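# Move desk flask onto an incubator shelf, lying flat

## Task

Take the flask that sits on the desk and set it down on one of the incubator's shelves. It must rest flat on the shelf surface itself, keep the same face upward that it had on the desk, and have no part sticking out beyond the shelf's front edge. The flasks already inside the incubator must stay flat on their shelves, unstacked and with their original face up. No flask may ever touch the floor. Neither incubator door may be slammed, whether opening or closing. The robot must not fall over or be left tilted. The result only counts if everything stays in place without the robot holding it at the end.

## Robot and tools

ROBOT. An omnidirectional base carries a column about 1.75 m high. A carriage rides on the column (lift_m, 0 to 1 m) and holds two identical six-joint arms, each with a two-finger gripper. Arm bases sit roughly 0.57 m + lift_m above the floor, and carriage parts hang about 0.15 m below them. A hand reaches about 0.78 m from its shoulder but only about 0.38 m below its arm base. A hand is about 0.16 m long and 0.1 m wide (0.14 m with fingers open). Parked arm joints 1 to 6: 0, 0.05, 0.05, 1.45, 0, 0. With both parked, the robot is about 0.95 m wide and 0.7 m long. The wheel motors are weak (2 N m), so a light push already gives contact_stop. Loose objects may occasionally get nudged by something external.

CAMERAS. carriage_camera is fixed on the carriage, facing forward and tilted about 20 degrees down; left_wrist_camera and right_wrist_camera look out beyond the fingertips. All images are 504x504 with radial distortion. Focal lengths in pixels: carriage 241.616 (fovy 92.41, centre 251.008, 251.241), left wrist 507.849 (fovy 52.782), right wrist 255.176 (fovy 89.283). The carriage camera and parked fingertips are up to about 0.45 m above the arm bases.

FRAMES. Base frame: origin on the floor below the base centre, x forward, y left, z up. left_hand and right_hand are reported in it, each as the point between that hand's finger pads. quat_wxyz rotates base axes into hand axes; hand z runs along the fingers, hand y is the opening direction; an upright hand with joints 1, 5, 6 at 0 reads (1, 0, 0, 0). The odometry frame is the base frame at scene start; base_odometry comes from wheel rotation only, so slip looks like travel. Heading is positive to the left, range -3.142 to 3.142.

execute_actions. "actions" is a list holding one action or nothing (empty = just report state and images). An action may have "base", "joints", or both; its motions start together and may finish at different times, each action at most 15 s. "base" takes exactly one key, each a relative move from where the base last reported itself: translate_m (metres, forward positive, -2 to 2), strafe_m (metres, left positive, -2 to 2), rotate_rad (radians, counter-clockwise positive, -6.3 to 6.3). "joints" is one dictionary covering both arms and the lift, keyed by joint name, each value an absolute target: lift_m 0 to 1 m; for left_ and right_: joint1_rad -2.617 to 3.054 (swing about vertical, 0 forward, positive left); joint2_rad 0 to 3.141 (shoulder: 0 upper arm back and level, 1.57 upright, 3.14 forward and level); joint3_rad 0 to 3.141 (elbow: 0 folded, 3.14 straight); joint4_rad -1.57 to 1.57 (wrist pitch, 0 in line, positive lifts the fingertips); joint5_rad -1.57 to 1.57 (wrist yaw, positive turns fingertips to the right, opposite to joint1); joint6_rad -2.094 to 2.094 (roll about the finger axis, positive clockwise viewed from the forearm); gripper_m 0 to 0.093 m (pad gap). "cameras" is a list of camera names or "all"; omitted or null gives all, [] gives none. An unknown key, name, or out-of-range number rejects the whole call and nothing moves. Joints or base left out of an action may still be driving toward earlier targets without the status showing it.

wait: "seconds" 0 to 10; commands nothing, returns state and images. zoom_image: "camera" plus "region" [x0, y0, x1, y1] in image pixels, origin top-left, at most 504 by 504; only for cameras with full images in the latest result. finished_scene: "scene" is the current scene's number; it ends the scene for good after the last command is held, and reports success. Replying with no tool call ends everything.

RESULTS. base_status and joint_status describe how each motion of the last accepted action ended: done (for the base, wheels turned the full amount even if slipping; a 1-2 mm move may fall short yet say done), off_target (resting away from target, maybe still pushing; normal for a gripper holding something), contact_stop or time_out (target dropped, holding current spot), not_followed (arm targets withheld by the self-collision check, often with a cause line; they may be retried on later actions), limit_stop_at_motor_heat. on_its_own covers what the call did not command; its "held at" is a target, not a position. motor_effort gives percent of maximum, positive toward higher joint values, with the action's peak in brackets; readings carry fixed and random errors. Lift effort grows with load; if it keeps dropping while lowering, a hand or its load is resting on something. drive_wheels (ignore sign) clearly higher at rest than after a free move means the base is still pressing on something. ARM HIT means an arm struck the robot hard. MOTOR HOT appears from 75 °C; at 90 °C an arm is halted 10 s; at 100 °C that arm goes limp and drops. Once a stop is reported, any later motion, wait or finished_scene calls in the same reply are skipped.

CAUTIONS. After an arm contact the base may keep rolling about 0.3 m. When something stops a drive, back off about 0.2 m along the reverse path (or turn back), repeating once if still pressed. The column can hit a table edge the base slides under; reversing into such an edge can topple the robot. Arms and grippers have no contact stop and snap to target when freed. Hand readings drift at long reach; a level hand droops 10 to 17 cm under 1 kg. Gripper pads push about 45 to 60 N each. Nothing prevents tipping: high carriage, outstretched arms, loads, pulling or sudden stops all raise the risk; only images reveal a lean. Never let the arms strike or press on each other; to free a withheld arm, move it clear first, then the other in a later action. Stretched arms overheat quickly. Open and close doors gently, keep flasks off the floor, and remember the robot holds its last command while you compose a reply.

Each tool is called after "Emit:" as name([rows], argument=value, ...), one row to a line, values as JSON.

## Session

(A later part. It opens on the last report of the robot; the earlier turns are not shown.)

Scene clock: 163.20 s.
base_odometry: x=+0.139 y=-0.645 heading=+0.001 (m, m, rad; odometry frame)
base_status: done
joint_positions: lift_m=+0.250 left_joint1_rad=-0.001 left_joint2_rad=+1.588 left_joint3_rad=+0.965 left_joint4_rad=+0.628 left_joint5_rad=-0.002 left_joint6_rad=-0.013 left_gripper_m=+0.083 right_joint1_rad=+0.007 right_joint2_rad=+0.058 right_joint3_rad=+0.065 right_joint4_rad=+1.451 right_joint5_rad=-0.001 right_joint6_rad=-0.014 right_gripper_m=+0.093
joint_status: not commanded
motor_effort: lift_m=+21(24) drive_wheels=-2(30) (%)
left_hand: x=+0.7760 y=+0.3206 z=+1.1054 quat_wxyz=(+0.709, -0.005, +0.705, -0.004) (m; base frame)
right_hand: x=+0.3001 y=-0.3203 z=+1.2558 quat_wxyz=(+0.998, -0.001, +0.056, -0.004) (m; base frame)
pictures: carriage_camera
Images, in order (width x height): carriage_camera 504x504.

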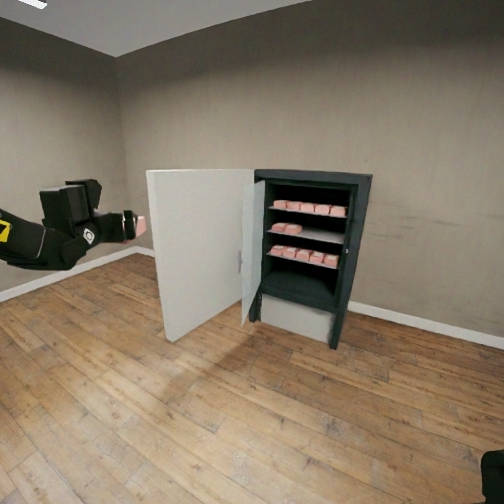

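Emit:
execute_actions([
  {"base":{"strafe_m":-0.8}},
], cameras=[])

Emit:
execute_actions([
  {"base":{"translate_m":0.4}},
], cameras=["carriage_camera","left_wrist_camera"])

Scene clock: 170.93 s.
base_odometry: x=+0.139 y=-1.445 heading=+0.000 (m, m, rad; odometry frame)
base_status: done
joint_positions: lift_m=+0.250 left_joint1_rad=-0.001 left_joint2_rad=+1.588 left_joint3_rad=+0.965 left_joint4_rad=+0.628 left_joint5_rad=-0.001 left_joint6_rad=-0.013 left_gripper_m=+0.083 right_joint1_rad=+0.007 right_joint2_rad=+0.058 right_joint3_rad=+0.065 right_joint4_rad=+1.451 right_joint5_rad=-0.001 right_joint6_rad=-0.014 right_gripper_m=+0.093
joint_status: not commanded
motor_effort: lift_m=+20(21) drive_wheels=-5(28) (%)
left_hand: x=+0.7760 y=+0.3204 z=+1.1054 quat_wxyz=(+0.709, -0.005, +0.705, -0.005) (m; base frame)
right_hand: x=+0.3001 y=-0.3203 z=+1.2558 quat_wxyz=(+0.998, -0.001, +0.056, -0.004) (m; base frame)
pictures: none
No camera images: the call's "cameras" was empty. Leave "cameras" out to get every camera's image.

Scene clock: 173.73 s.
base_odometry: x=+0.539 y=-1.445 heading=-0.001 (m, m, rad; odometry frame)
base_status: done
joint_positions: lift_m=+0.250 left_joint1_rad=-0.001 left_joint2_rad=+1.588 left_joint3_rad=+0.965 left_joint4_rad=+0.627 left_joint5_rad=-0.001 left_joint6_rad=-0.013 left_gripper_m=+0.083 right_joint1_rad=+0.007 right_joint2_rad=+0.058 right_joint3_rad=+0.065 right_joint4_rad=+1.450 right_joint5_rad=-0.001 right_joint6_rad=-0.014 right_gripper_m=+0.093
joint_status: not commanded
motor_effort: lift_m=+23(23) drive_wheels=-4(20) (%)
left_hand: x=+0.7760 y=+0.3204 z=+1.1053 quat_wxyz=(+0.709, -0.005, +0.705, -0.005) (m; base frame)
right_hand: x=+0.3003 y=-0.3203 z=+1.2558 quat_wxyz=(+0.998, -0.001, +0.057, -0.004) (m; base frame)
pictures: carriage_camera, left_wrist_camera
Images, in order (width x height): carriage_camera 504x504, left_wrist_camera 504x504.

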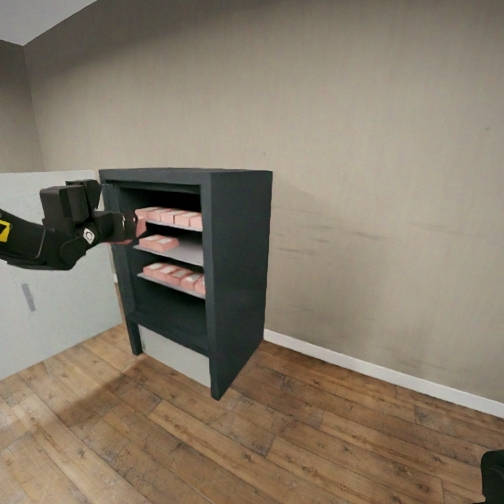

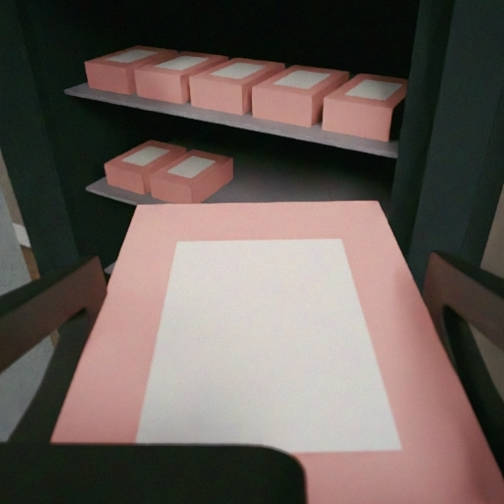

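Emit:
execute_actions([
  {"base":{"translate_m":-0.4}},
], cameras=[])

Emit:
execute_actions([
  {"base":{"rotate_rad":-0.64}},
], cameras=[])

Emit:
execute_actions([
  {"base":{"strafe_m":0.76}},
], cameras=["carriage_camera","left_wrist_camera"])

Scene clock: 189.50 s.
base_odometry: x=+0.139 y=-1.445 heading=-0.001 (m, m, rad; odometry frame)
base_status: done
joint_positions: lift_m=+0.250 left_joint1_rad=-0.001 left_joint2_rad=+1.589 left_joint3_rad=+0.965 left_joint4_rad=+0.624 left_joint5_rad=-0.001 left_joint6_rad=-0.013 left_gripper_m=+0.083 right_joint1_rad=+0.007 right_joint2_rad=+0.058 right_joint3_rad=+0.065 right_joint4_rad=+1.452 right_joint5_rad=-0.001 right_joint6_rad=-0.014 right_gripper_m=+0.093
joint_status: not commanded
motor_effort: lift_m=+27(28) drive_wheels=-4(39) (%)
left_hand: x=+0.7761 y=+0.3204 z=+1.1041 quat_wxyz=(+0.707, -0.005, +0.707, -0.005) (m; base frame)
right_hand: x=+0.2999 y=-0.3203 z=+1.2558 quat_wxyz=(+0.998, -0.001, +0.056, -0.004) (m; base frame)
pictures: none
No camera images: the call's "cameras" was empty. Leave "cameras" out to get every camera's image.

Scene clock: 191.60 s.
base_odometry: x=+0.139 y=-1.445 heading=-0.641 (m, m, rad; odometry frame)
base_status: done
joint_positions: lift_m=+0.250 left_joint1_rad=-0.001 left_joint2_rad=+1.589 left_joint3_rad=+0.965 left_joint4_rad=+0.624 left_joint5_rad=-0.001 left_joint6_rad=-0.013 left_gripper_m=+0.083 right_joint1_rad=+0.007 right_joint2_rad=+0.058 right_joint3_rad=+0.065 right_joint4_rad=+1.451 right_joint5_rad=-0.001 right_joint6_rad=-0.014 right_gripper_m=+0.093
joint_status: not commanded
motor_effort: lift_m=+25(22) drive_wheels=+7(19) (%)
left_hand: x=+0.7761 y=+0.3203 z=+1.1041 quat_wxyz=(+0.707, -0.004, +0.707, -0.005) (m; base frame)
right_hand: x=+0.3001 y=-0.3203 z=+1.2558 quat_wxyz=(+0.998, -0.001, +0.056, -0.004) (m; base frame)
pictures: none
No camera images: the call's "cameras" was empty. Leave "cameras" out to get every camera's image.

Scene clock: 195.37 s.
base_odometry: x=+0.594 y=-0.836 heading=-0.641 (m, m, rad; odometry frame)
base_status: done
joint_positions: lift_m=+0.250 left_joint1_rad=-0.001 left_joint2_rad=+1.589 left_joint3_rad=+0.965 left_joint4_rad=+0.624 left_joint5_rad=-0.001 left_joint6_rad=-0.013 left_gripper_m=+0.083 right_joint1_rad=+0.007 right_joint2_rad=+0.058 right_joint3_rad=+0.065 right_joint4_rad=+1.451 right_joint5_rad=-0.001 right_joint6_rad=-0.014 right_gripper_m=+0.093
joint_status: not commanded
motor_effort: lift_m=+25(25) drive_wheels=-3(28) (%)
left_hand: x=+0.7761 y=+0.3203 z=+1.1041 quat_wxyz=(+0.707, -0.004, +0.707, -0.005) (m; base frame)
right_hand: x=+0.3001 y=-0.3203 z=+1.2558 quat_wxyz=(+0.998, -0.001, +0.056, -0.004) (m; base frame)
pictures: carriage_camera, left_wrist_camera
Images, in order (width x height): carriage_camera 504x504, left_wrist_camera 504x504.

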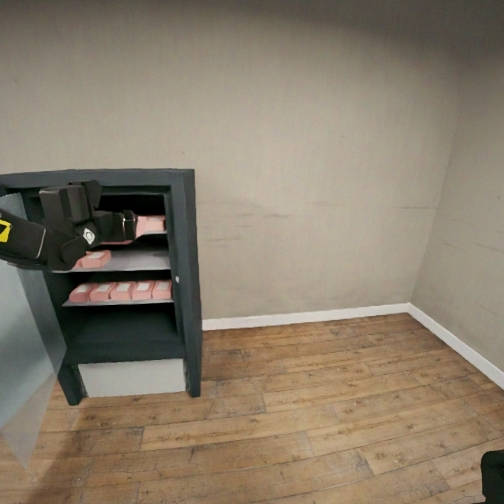

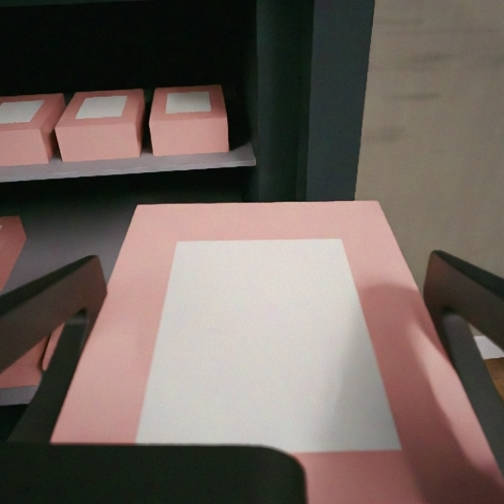

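Emit:
execute_actions([
  {"base":{"strafe_m":0.09}},
], cameras=[])

Emit:
execute_actions([
  {"base":{"translate_m":0.12}},
], cameras=["carriage_camera","left_wrist_camera"])

Scene clock: 201.53 s.
base_odometry: x=+0.648 y=-0.764 heading=-0.642 (m, m, rad; odometry frame)
base_status: done
joint_positions: lift_m=+0.250 left_joint1_rad=-0.001 left_joint2_rad=+1.589 left_joint3_rad=+0.965 left_joint4_rad=+0.624 left_joint5_rad=-0.001 left_joint6_rad=-0.013 left_gripper_m=+0.083 right_joint1_rad=+0.007 right_joint2_rad=+0.058 right_joint3_rad=+0.065 right_joint4_rad=+1.451 right_joint5_rad=-0.001 right_joint6_rad=-0.014 right_gripper_m=+0.093
joint_status: not commanded
motor_effort: lift_m=+24(19) drive_wheels=-4(27) (%)
left_hand: x=+0.7761 y=+0.3203 z=+1.1041 quat_wxyz=(+0.707, -0.004, +0.707, -0.005) (m; base frame)
right_hand: x=+0.3001 y=-0.3203 z=+1.2558 quat_wxyz=(+0.998, -0.001, +0.056, -0.004) (m; base frame)
pictures: none
No camera images: the call's "cameras" was empty. Leave "cameras" out to get every camera's image.

Scene clock: 203.30 s.
base_odometry: x=+0.744 y=-0.835 heading=-0.642 (m, m, rad; odometry frame)
base_status: done
joint_positions: lift_m=+0.250 left_joint1_rad=-0.001 left_joint2_rad=+1.589 left_joint3_rad=+0.965 left_joint4_rad=+0.624 left_joint5_rad=+0.000 left_joint6_rad=-0.013 left_gripper_m=+0.083 right_joint1_rad=+0.007 right_joint2_rad=+0.058 right_joint3_rad=+0.065 right_joint4_rad=+1.451 right_joint5_rad=-0.001 right_joint6_rad=-0.014 right_gripper_m=+0.093
joint_status: not commanded
motor_effort: lift_m=+25(23) drive_wheels=-2(21) (%)
left_hand: x=+0.7761 y=+0.3202 z=+1.1041 quat_wxyz=(+0.707, -0.004, +0.707, -0.005) (m; base frame)
right_hand: x=+0.3002 y=-0.3203 z=+1.2558 quat_wxyz=(+0.998, -0.001, +0.056, -0.004) (m; base frame)
pictures: carriage_camera, left_wrist_camera
Images, in order (width x height): carriage_camera 504x504, left_wrist_camera 504x504.

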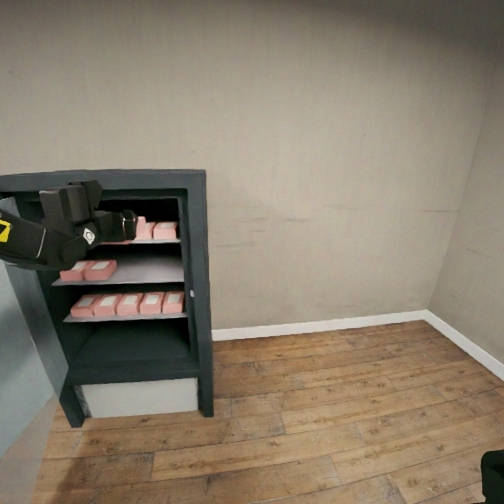

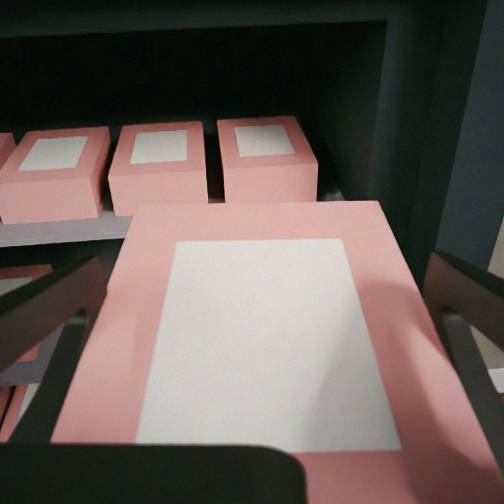

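Emit:
execute_actions([
  {"joints":{"lift_m":0.13}},
], cameras=["carriage_camera","left_wrist_camera"])

Scene clock: 210.60 s.
base_odometry: x=+0.744 y=-0.835 heading=-0.642 (m, m, rad; odometry frame)
base_status: not commanded
joint_positions: lift_m=+0.130 left_joint1_rad=-0.001 left_joint2_rad=+1.591 left_joint3_rad=+0.965 left_joint4_rad=+0.620 left_joint5_rad=+0.000 left_joint6_rad=-0.013 left_gripper_m=+0.083 right_joint1_rad=+0.007 right_joint2_rad=+0.058 right_joint3_rad=+0.065 right_joint4_rad=+1.450 right_joint5_rad=-0.001 right_joint6_rad=-0.014 right_gripper_m=+0.093
joint_status: all done
motor_effort: lift_m=+24(28) drive_wheels=-1(2) (%)
left_hand: x=+0.7765 y=+0.3202 z=+0.9819 quat_wxyz=(+0.705, -0.004, +0.709, -0.005) (m; base frame)
right_hand: x=+0.3003 y=-0.3203 z=+1.1356 quat_wxyz=(+0.998, -0.001, +0.057, -0.004) (m; base frame)
pictures: carriage_camera, left_wrist_camera
Images, in order (width x height): carriage_camera 504x504, left_wrist_camera 504x504.

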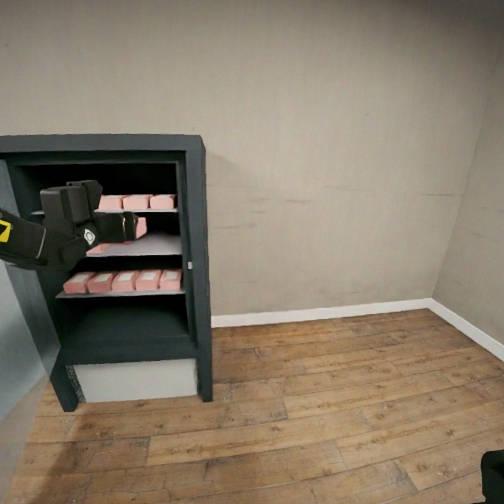

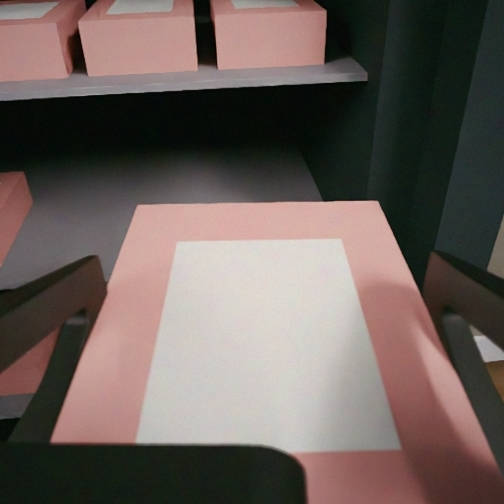

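Emit:
execute_actions([
  {"base":{"translate_m":0.18}},
], cameras=["carriage_camera","left_wrist_camera"])

Scene clock: 219.30 s.
base_odometry: x=+0.889 y=-0.943 heading=-0.641 (m, m, rad; odometry frame)
base_status: done
joint_positions: lift_m=+0.130 left_joint1_rad=-0.001 left_joint2_rad=+1.591 left_joint3_rad=+0.965 left_joint4_rad=+0.620 left_joint5_rad=+0.000 left_joint6_rad=-0.013 left_gripper_m=+0.083 right_joint1_rad=+0.007 right_joint2_rad=+0.058 right_joint3_rad=+0.065 right_joint4_rad=+1.450 right_joint5_rad=-0.001 right_joint6_rad=-0.014 right_gripper_m=+0.093
joint_status: not commanded
motor_effort: lift_m=+21(27) drive_wheels=-4(28) (%)
left_hand: x=+0.7765 y=+0.3202 z=+0.9819 quat_wxyz=(+0.705, -0.004, +0.709, -0.005) (m; base frame)
right_hand: x=+0.3003 y=-0.3203 z=+1.1356 quat_wxyz=(+0.998, -0.001, +0.057, -0.004) (m; base frame)
pictures: carriage_camera, left_wrist_camera
Images, in order (width x height): carriage_camera 504x504, left_wrist_camera 504x504.

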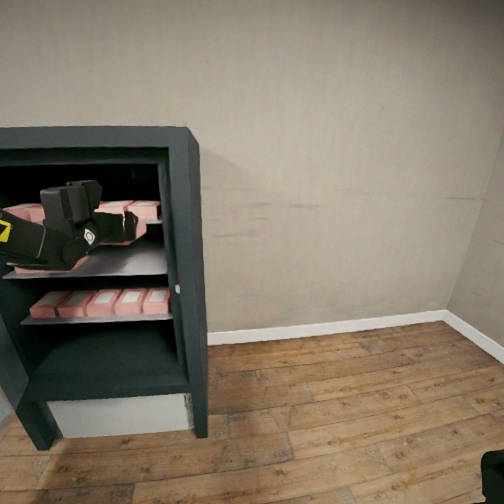

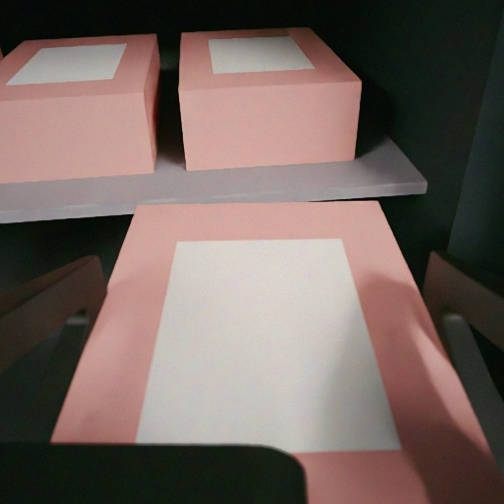

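Emit:
execute_actions([
  {"joints":{"lift_m":0.07}},
], cameras=["carriage_camera","left_wrist_camera"])

Scene clock: 223.80 s.
base_odometry: x=+0.888 y=-0.943 heading=-0.641 (m, m, rad; odometry frame)
base_status: not commanded
joint_positions: lift_m=+0.070 left_joint1_rad=-0.001 left_joint2_rad=+1.593 left_joint3_rad=+0.965 left_joint4_rad=+0.619 left_joint5_rad=+0.000 left_joint6_rad=-0.013 left_gripper_m=+0.083 right_joint1_rad=+0.007 right_joint2_rad=+0.058 right_joint3_rad=+0.065 right_joint4_rad=+1.451 right_joint5_rad=-0.001 right_joint6_rad=-0.014 right_gripper_m=+0.093
joint_status: all done
motor_effort: lift_m=+27(22) drive_wheels=-4(3) (%)
left_hand: x=+0.7769 y=+0.3202 z=+0.9204 quat_wxyz=(+0.704, -0.004, +0.710, -0.005) (m; base frame)
right_hand: x=+0.3002 y=-0.3203 z=+1.0757 quat_wxyz=(+0.998, -0.001, +0.056, -0.004) (m; base frame)
pictures: carriage_camera, left_wrist_camera
Images, in order (width x height): carriage_camera 504x504, left_wrist_camera 504x504.

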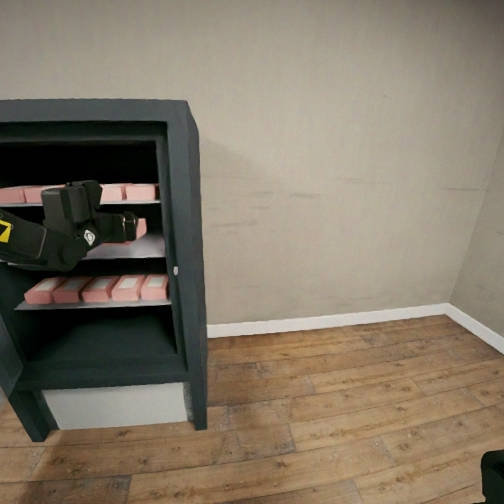

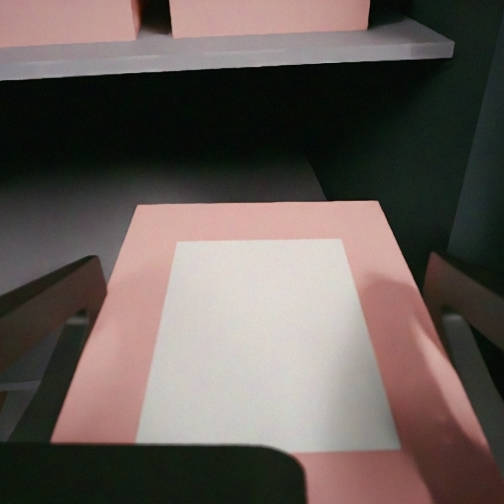

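Emit:
execute_actions([
  {"base":{"translate_m":0.12}},
], cameras=["carriage_camera","left_wrist_camera"])

Scene clock: 230.40 s.
base_odometry: x=+0.985 y=-1.015 heading=-0.640 (m, m, rad; odometry frame)
base_status: done
joint_positions: lift_m=+0.070 left_joint1_rad=-0.001 left_joint2_rad=+1.593 left_joint3_rad=+0.965 left_joint4_rad=+0.619 left_joint5_rad=+0.000 left_joint6_rad=-0.013 left_gripper_m=+0.083 right_joint1_rad=+0.007 right_joint2_rad=+0.058 right_joint3_rad=+0.065 right_joint4_rad=+1.451 right_joint5_rad=-0.001 right_joint6_rad=-0.014 right_gripper_m=+0.093
joint_status: not commanded
motor_effort: lift_m=+29(25) drive_wheels=-3(28) (%)
left_hand: x=+0.7769 y=+0.3202 z=+0.9204 quat_wxyz=(+0.704, -0.004, +0.710, -0.005) (m; base frame)
right_hand: x=+0.3002 y=-0.3203 z=+1.0757 quat_wxyz=(+0.998, -0.001, +0.056, -0.004) (m; base frame)
pictures: carriage_camera, left_wrist_camera
Images, in order (width x height): carriage_camera 504x504, left_wrist_camera 504x504.

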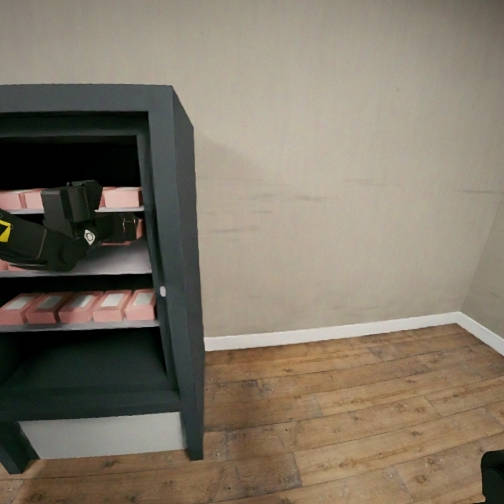

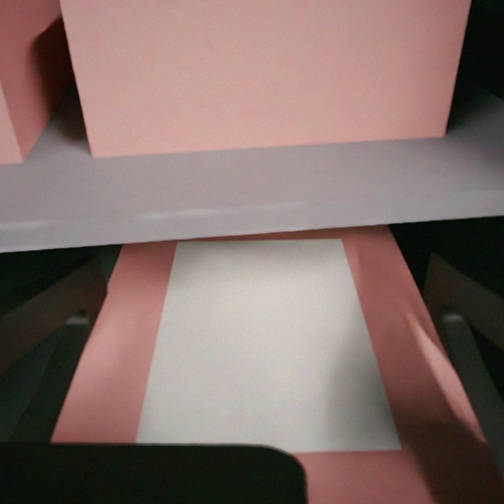

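Emit:
execute_actions([
  {"base":{"translate_m":0.04}},
], cameras=[])

Emit:
execute_actions([
  {"joints":{"lift_m":0.04}},
], cameras=["carriage_camera","left_wrist_camera"])

Scene clock: 240.33 s.
base_odometry: x=+1.017 y=-1.038 heading=-0.640 (m, m, rad; odometry frame)
base_status: done
joint_positions: lift_m=+0.070 left_joint1_rad=-0.001 left_joint2_rad=+1.593 left_joint3_rad=+0.965 left_joint4_rad=+0.584 left_joint5_rad=-0.004 left_joint6_rad=-0.024 left_gripper_m=+0.083 right_joint1_rad=+0.007 right_joint2_rad=+0.058 right_joint3_rad=+0.065 right_joint4_rad=+1.450 right_joint5_rad=-0.001 right_joint6_rad=-0.014 right_gripper_m=+0.093
joint_status: not commanded
motor_effort: lift_m=+23(29) drive_wheels=-3(27) (%)
left_hand: x=+0.7766 y=+0.3210 z=+0.9118 quat_wxyz=(+0.691, -0.010, +0.723, -0.007) (m; base frame)
right_hand: x=+0.3003 y=-0.3203 z=+1.0756 quat_wxyz=(+0.998, -0.001, +0.057, -0.004) (m; base frame)
pictures: none
No camera images: the call's "cameras" was empty. Leave "cameras" out to get every camera's image.

Scene clock: 241.03 s.
base_odometry: x=+1.017 y=-1.038 heading=-0.640 (m, m, rad; odometry frame)
base_status: not commanded
joint_positions: lift_m=+0.040 left_joint1_rad=-0.001 left_joint2_rad=+1.596 left_joint3_rad=+0.965 left_joint4_rad=+0.614 left_joint5_rad=-0.004 left_joint6_rad=-0.020 left_gripper_m=+0.083 right_joint1_rad=+0.007 right_joint2_rad=+0.058 right_joint3_rad=+0.065 right_joint4_rad=+1.451 right_joint5_rad=-0.001 right_joint6_rad=-0.014 right_gripper_m=+0.093
joint_status: all done
motor_effort: lift_m=+27(28) drive_wheels=-1(3) (%)
left_hand: x=+0.7772 y=+0.3208 z=+0.8881 quat_wxyz=(+0.701, -0.008, +0.713, -0.006) (m; base frame)
right_hand: x=+0.3002 y=-0.3203 z=+1.0457 quat_wxyz=(+0.998, -0.001, +0.056, -0.004) (m; base frame)
pictures: carriage_camera, left_wrist_camera
Images, in order (width x height): carriage_camera 504x504, left_wrist_camera 504x504.

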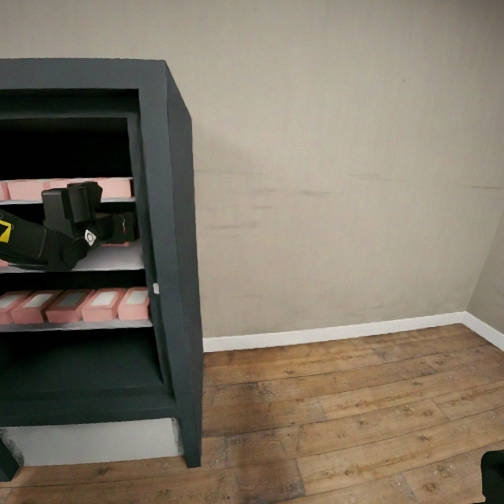

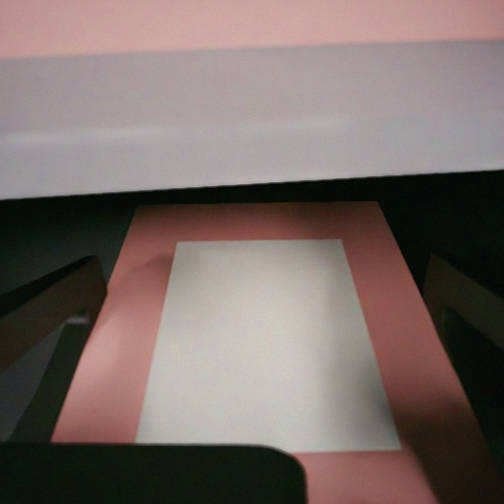

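Emit:
execute_actions([
  {"joints":{"lift_m":0.01}},
], cameras=["carriage_camera","left_wrist_camera"])

Scene clock: 244.27 s.
base_odometry: x=+1.017 y=-1.038 heading=-0.640 (m, m, rad; odometry frame)
base_status: not commanded
joint_positions: lift_m=+0.010 left_joint1_rad=-0.001 left_joint2_rad=+1.598 left_joint3_rad=+0.965 left_joint4_rad=+0.619 left_joint5_rad=-0.003 left_joint6_rad=-0.019 left_gripper_m=+0.083 right_joint1_rad=+0.007 right_joint2_rad=+0.058 right_joint3_rad=+0.065 right_joint4_rad=+1.451 right_joint5_rad=-0.001 right_joint6_rad=-0.014 right_gripper_m=+0.093
joint_status: all done
motor_effort: lift_m=+25(23) drive_wheels=-2(1) (%)
left_hand: x=+0.7776 y=+0.3208 z=+0.8582 quat_wxyz=(+0.702, -0.008, +0.712, -0.006) (m; base frame)
right_hand: x=+0.3002 y=-0.3203 z=+1.0157 quat_wxyz=(+0.998, -0.001, +0.056, -0.004) (m; base frame)
pictures: carriage_camera, left_wrist_camera
Images, in order (width x height): carriage_camera 504x504, left_wrist_camera 504x504.

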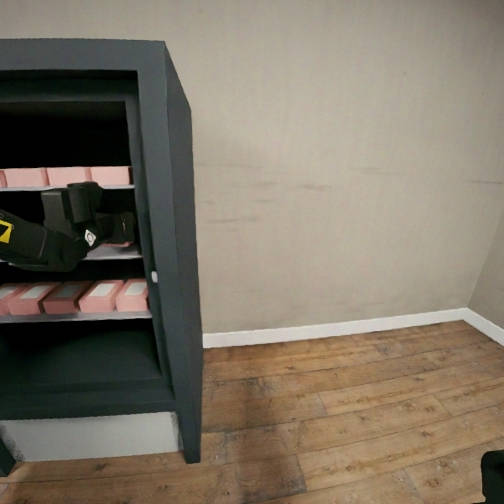

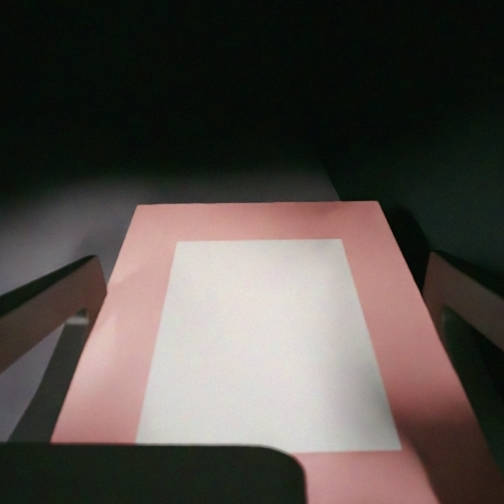

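Emit:
execute_actions([
  {"base":{"translate_m":0.08}},
], cameras=["carriage_camera","left_wrist_camera"])

Scene clock: 248.23 s.
base_odometry: x=+1.079 y=-1.084 heading=-0.638 (m, m, rad; odometry frame)
base_status: translate_m contact_stop (by the wheels' count: +0.077 of +0.080)
joint_positions: lift_m=+0.010 left_joint1_rad=-0.008 left_joint2_rad=+1.529 left_joint3_rad=+0.890 left_joint4_rad=+0.778 left_joint5_rad=-0.038 left_joint6_rad=+0.003 left_gripper_m=+0.083 right_joint1_rad=+0.007 right_joint2_rad=+0.058 right_joint3_rad=+0.065 right_joint4_rad=+1.448 right_joint5_rad=-0.001 right_joint6_rad=-0.014 right_gripper_m=+0.093
joint_status: not commanded
motor_effort: lift_m=+24(23) drive_wheels=+19(36) (%)
left_hand: x=+0.7564 y=+0.3233 z=+0.8939 quat_wxyz=(+0.754, -0.011, +0.656, +0.011) (m; base frame)
right_hand: x=+0.3009 y=-0.3204 z=+1.0154 quat_wxyz=(+0.998, -0.001, +0.058, -0.004) (m; base frame)
pictures: carriage_camera, left_wrist_camera
Images, in order (width x height): carriage_camera 504x504, left_wrist_camera 504x504.

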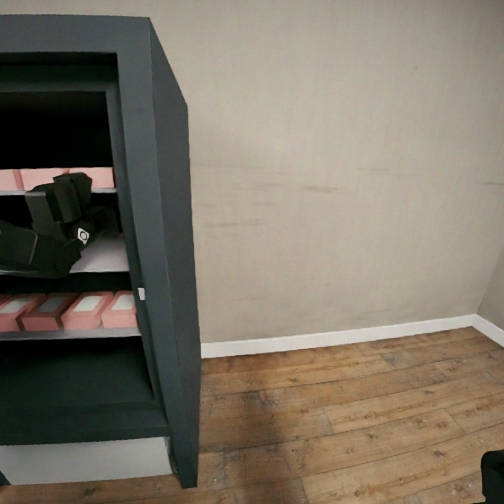

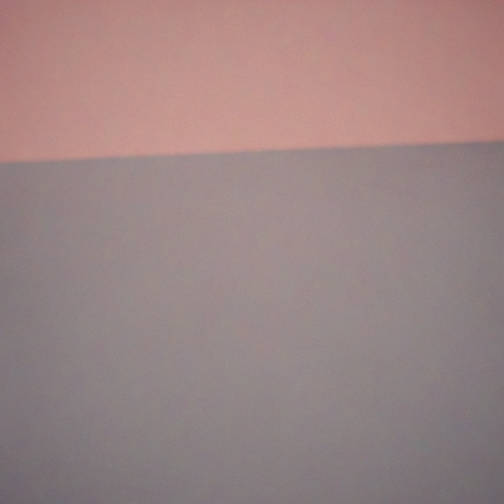

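Housing hit the top shelf. Back off.

Emit:
execute_actions([
  {"base":{"translate_m":-0.08}},
], cameras=["carriage_camera","left_wrist_camera"])

Scene clock: 251.30 s.
base_odometry: x=+1.015 y=-1.036 heading=-0.639 (m, m, rad; odometry frame)
base_status: done
joint_positions: lift_m=+0.010 left_joint1_rad=-0.008 left_joint2_rad=+1.587 left_joint3_rad=+0.964 left_joint4_rad=+0.635 left_joint5_rad=-0.006 left_joint6_rad=-0.006 left_gripper_m=+0.083 right_joint1_rad=+0.007 right_joint2_rad=+0.058 right_joint3_rad=+0.065 right_joint4_rad=+1.449 right_joint5_rad=-0.001 right_joint6_rad=-0.014 right_gripper_m=+0.093
joint_status: not commanded
motor_effort: lift_m=+23(28) drive_wheels=-3(22) (%)
left_hand: x=+0.7756 y=+0.3176 z=+0.8668 quat_wxyz=(+0.711, -0.001, +0.703, -0.003) (m; base frame)
right_hand: x=+0.3005 y=-0.3204 z=+1.0156 quat_wxyz=(+0.998, -0.001, +0.057, -0.004) (m; base frame)
pictures: carriage_camera, left_wrist_camera
Images, in order (width x height): carriage_camera 504x504, left_wrist_camera 504x504.

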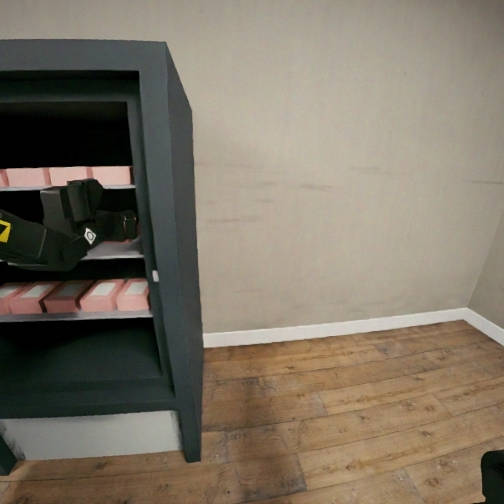

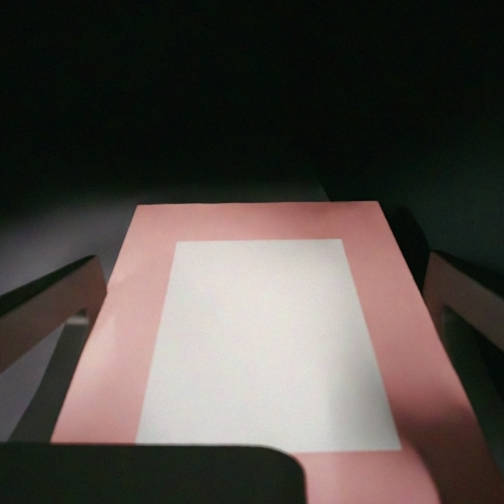

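Emit:
execute_actions([
  {"joints":{"left_joint2_rad":1.673,"left_joint3_rad":0.936,"left_joint4_rad":0.752}},
], cameras=["carriage_camera","left_wrist_camera"])

Scene clock: 256.53 s.
base_odometry: x=+1.015 y=-1.036 heading=-0.639 (m, m, rad; odometry frame)
base_status: not commanded
joint_positions: lift_m=+0.010 left_joint1_rad=-0.008 left_joint2_rad=+1.666 left_joint3_rad=+0.948 left_joint4_rad=+0.727 left_joint5_rad=-0.006 left_joint6_rad=-0.006 left_gripper_m=+0.083 right_joint1_rad=+0.007 right_joint2_rad=+0.058 right_joint3_rad=+0.065 right_joint4_rad=+1.449 right_joint5_rad=-0.001 right_joint6_rad=-0.014 right_gripper_m=+0.093
joint_status: all done
motor_effort: lift_m=+22(23) drive_wheels=-3(3) (%)
left_hand: x=+0.7863 y=+0.3174 z=+0.8432 quat_wxyz=(+0.710, -0.001, +0.704, -0.003) (m; base frame)
right_hand: x=+0.3005 y=-0.3204 z=+1.0156 quat_wxyz=(+0.998, -0.001, +0.057, -0.004) (m; base frame)
pictures: carriage_camera, left_wrist_camera
Images, in order (width x height): carriage_camera 504x504, left_wrist_camera 504x504.

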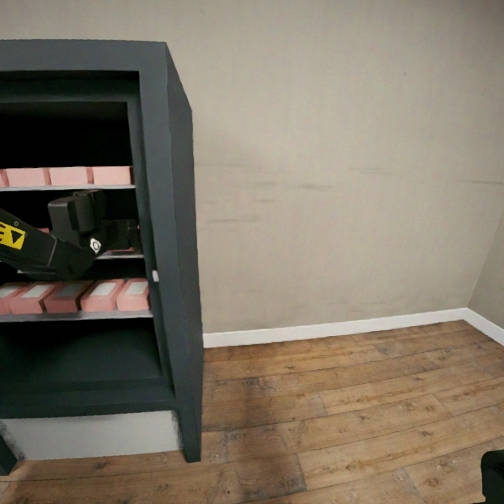

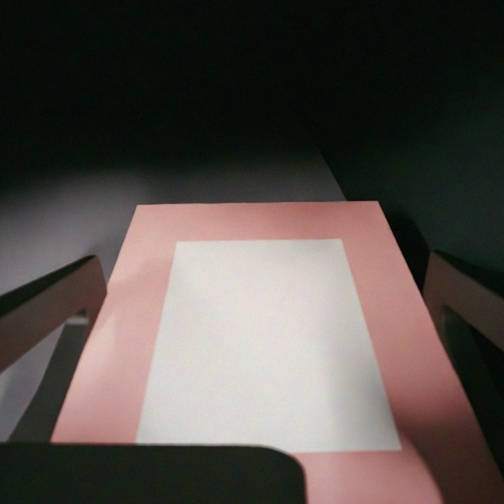

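Emit:
execute_actions([
  {"base":{"translate_m":0.1}},
], cameras=["carriage_camera","left_wrist_camera"])

Scene clock: 260.70 s.
base_odometry: x=+1.095 y=-1.096 heading=-0.638 (m, m, rad; odometry frame)
base_status: done
joint_positions: lift_m=+0.010 left_joint1_rad=-0.002 left_joint2_rad=+1.667 left_joint3_rad=+0.935 left_joint4_rad=+0.731 left_joint5_rad=-0.007 left_joint6_rad=-0.007 left_gripper_m=+0.083 right_joint1_rad=+0.007 right_joint2_rad=+0.058 right_joint3_rad=+0.065 right_joint4_rad=+1.449 right_joint5_rad=-0.001 right_joint6_rad=-0.014 right_gripper_m=+0.093
joint_status: not commanded
motor_effort: lift_m=+25(26) drive_wheels=-3(24) (%)
left_hand: x=+0.7852 y=+0.3208 z=+0.8376 quat_wxyz=(+0.707, -0.004, +0.707, -0.001) (m; base frame)
right_hand: x=+0.3005 y=-0.3204 z=+1.0156 quat_wxyz=(+0.998, -0.001, +0.057, -0.004) (m; base frame)
pictures: carriage_camera, left_wrist_camera
Images, in order (width x height): carriage_camera 504x504, left_wrist_camera 504x504.

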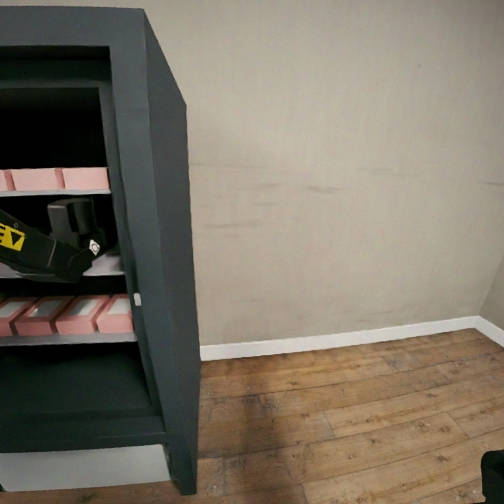

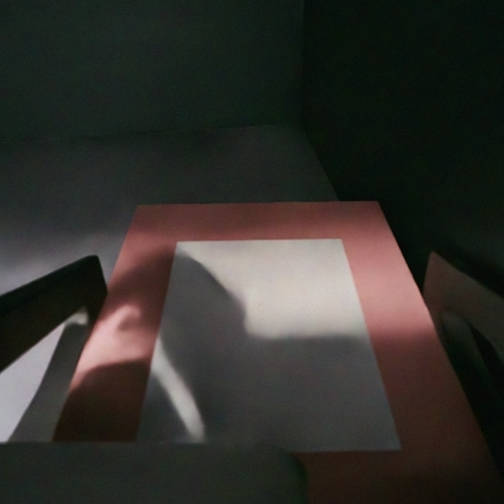

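It passed under. Release and withdraw.

Emit:
execute_actions([
  {"joints":{"left_gripper_m":0.093}},
], cameras=[])

Emit:
execute_actions([
  {"base":{"translate_m":-0.3}},
], cameras=["carriage_camera","left_wrist_camera"])

Scene clock: 264.13 s.
base_odometry: x=+1.095 y=-1.096 heading=-0.638 (m, m, rad; odometry frame)
base_status: not commanded
joint_positions: lift_m=+0.010 left_joint1_rad=+0.006 left_joint2_rad=+1.667 left_joint3_rad=+0.935 left_joint4_rad=+0.733 left_joint5_rad=-0.014 left_joint6_rad=-0.005 left_gripper_m=+0.093 right_joint1_rad=+0.007 right_joint2_rad=+0.058 right_joint3_rad=+0.065 right_joint4_rad=+1.449 right_joint5_rad=-0.001 right_joint6_rad=-0.014 right_gripper_m=+0.093
joint_status: all done
motor_effort: lift_m=+25(24) drive_wheels=-3(3) (%)
left_hand: x=+0.7851 y=+0.3261 z=+0.8381 quat_wxyz=(+0.708, -0.009, +0.707, +0.005) (m; base frame)
right_hand: x=+0.3005 y=-0.3204 z=+1.0156 quat_wxyz=(+0.998, -0.001, +0.057, -0.004) (m; base frame)
pictures: none
No camera images: the call's "cameras" was empty. Leave "cameras" out to get every camera's image.

Scene clock: 266.60 s.
base_odometry: x=+0.854 y=-0.917 heading=-0.638 (m, m, rad; odometry frame)
base_status: done
joint_positions: lift_m=+0.010 left_joint1_rad=+0.006 left_joint2_rad=+1.667 left_joint3_rad=+0.935 left_joint4_rad=+0.747 left_joint5_rad=-0.004 left_joint6_rad=-0.007 left_gripper_m=+0.093 right_joint1_rad=+0.007 right_joint2_rad=+0.058 right_joint3_rad=+0.065 right_joint4_rad=+1.449 right_joint5_rad=-0.001 right_joint6_rad=-0.014 right_gripper_m=+0.093
joint_status: not commanded
motor_effort: lift_m=+23(27) drive_wheels=-2(33) (%)
left_hand: x=+0.7851 y=+0.3244 z=+0.8415 quat_wxyz=(+0.712, -0.006, +0.702, +0.001) (m; base frame)
right_hand: x=+0.3006 y=-0.3204 z=+1.0156 quat_wxyz=(+0.998, -0.001, +0.057, -0.004) (m; base frame)
pictures: carriage_camera, left_wrist_camera
Images, in order (width x height): carriage_camera 504x504, left_wrist_camera 504x504.

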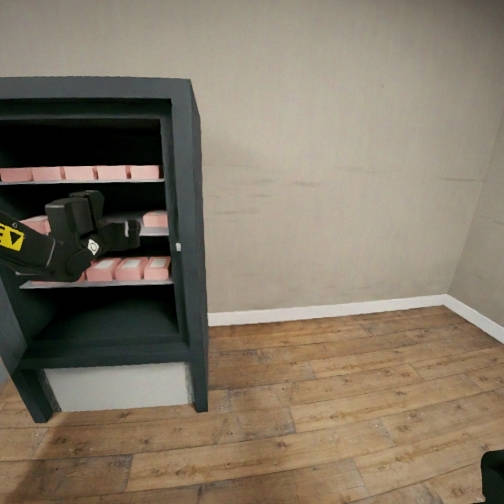

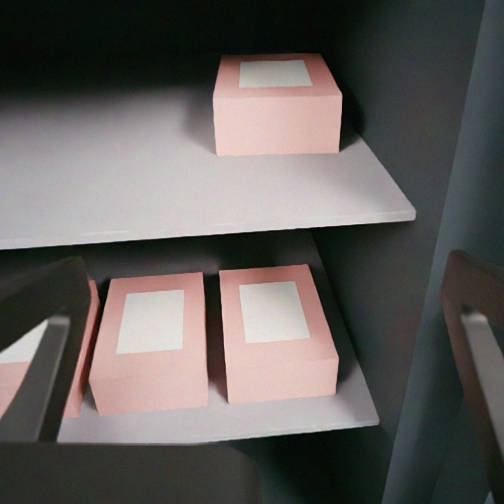

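Placed well inside.

Emit:
finished_scene(scene=1)

The scene is finished: the task was done.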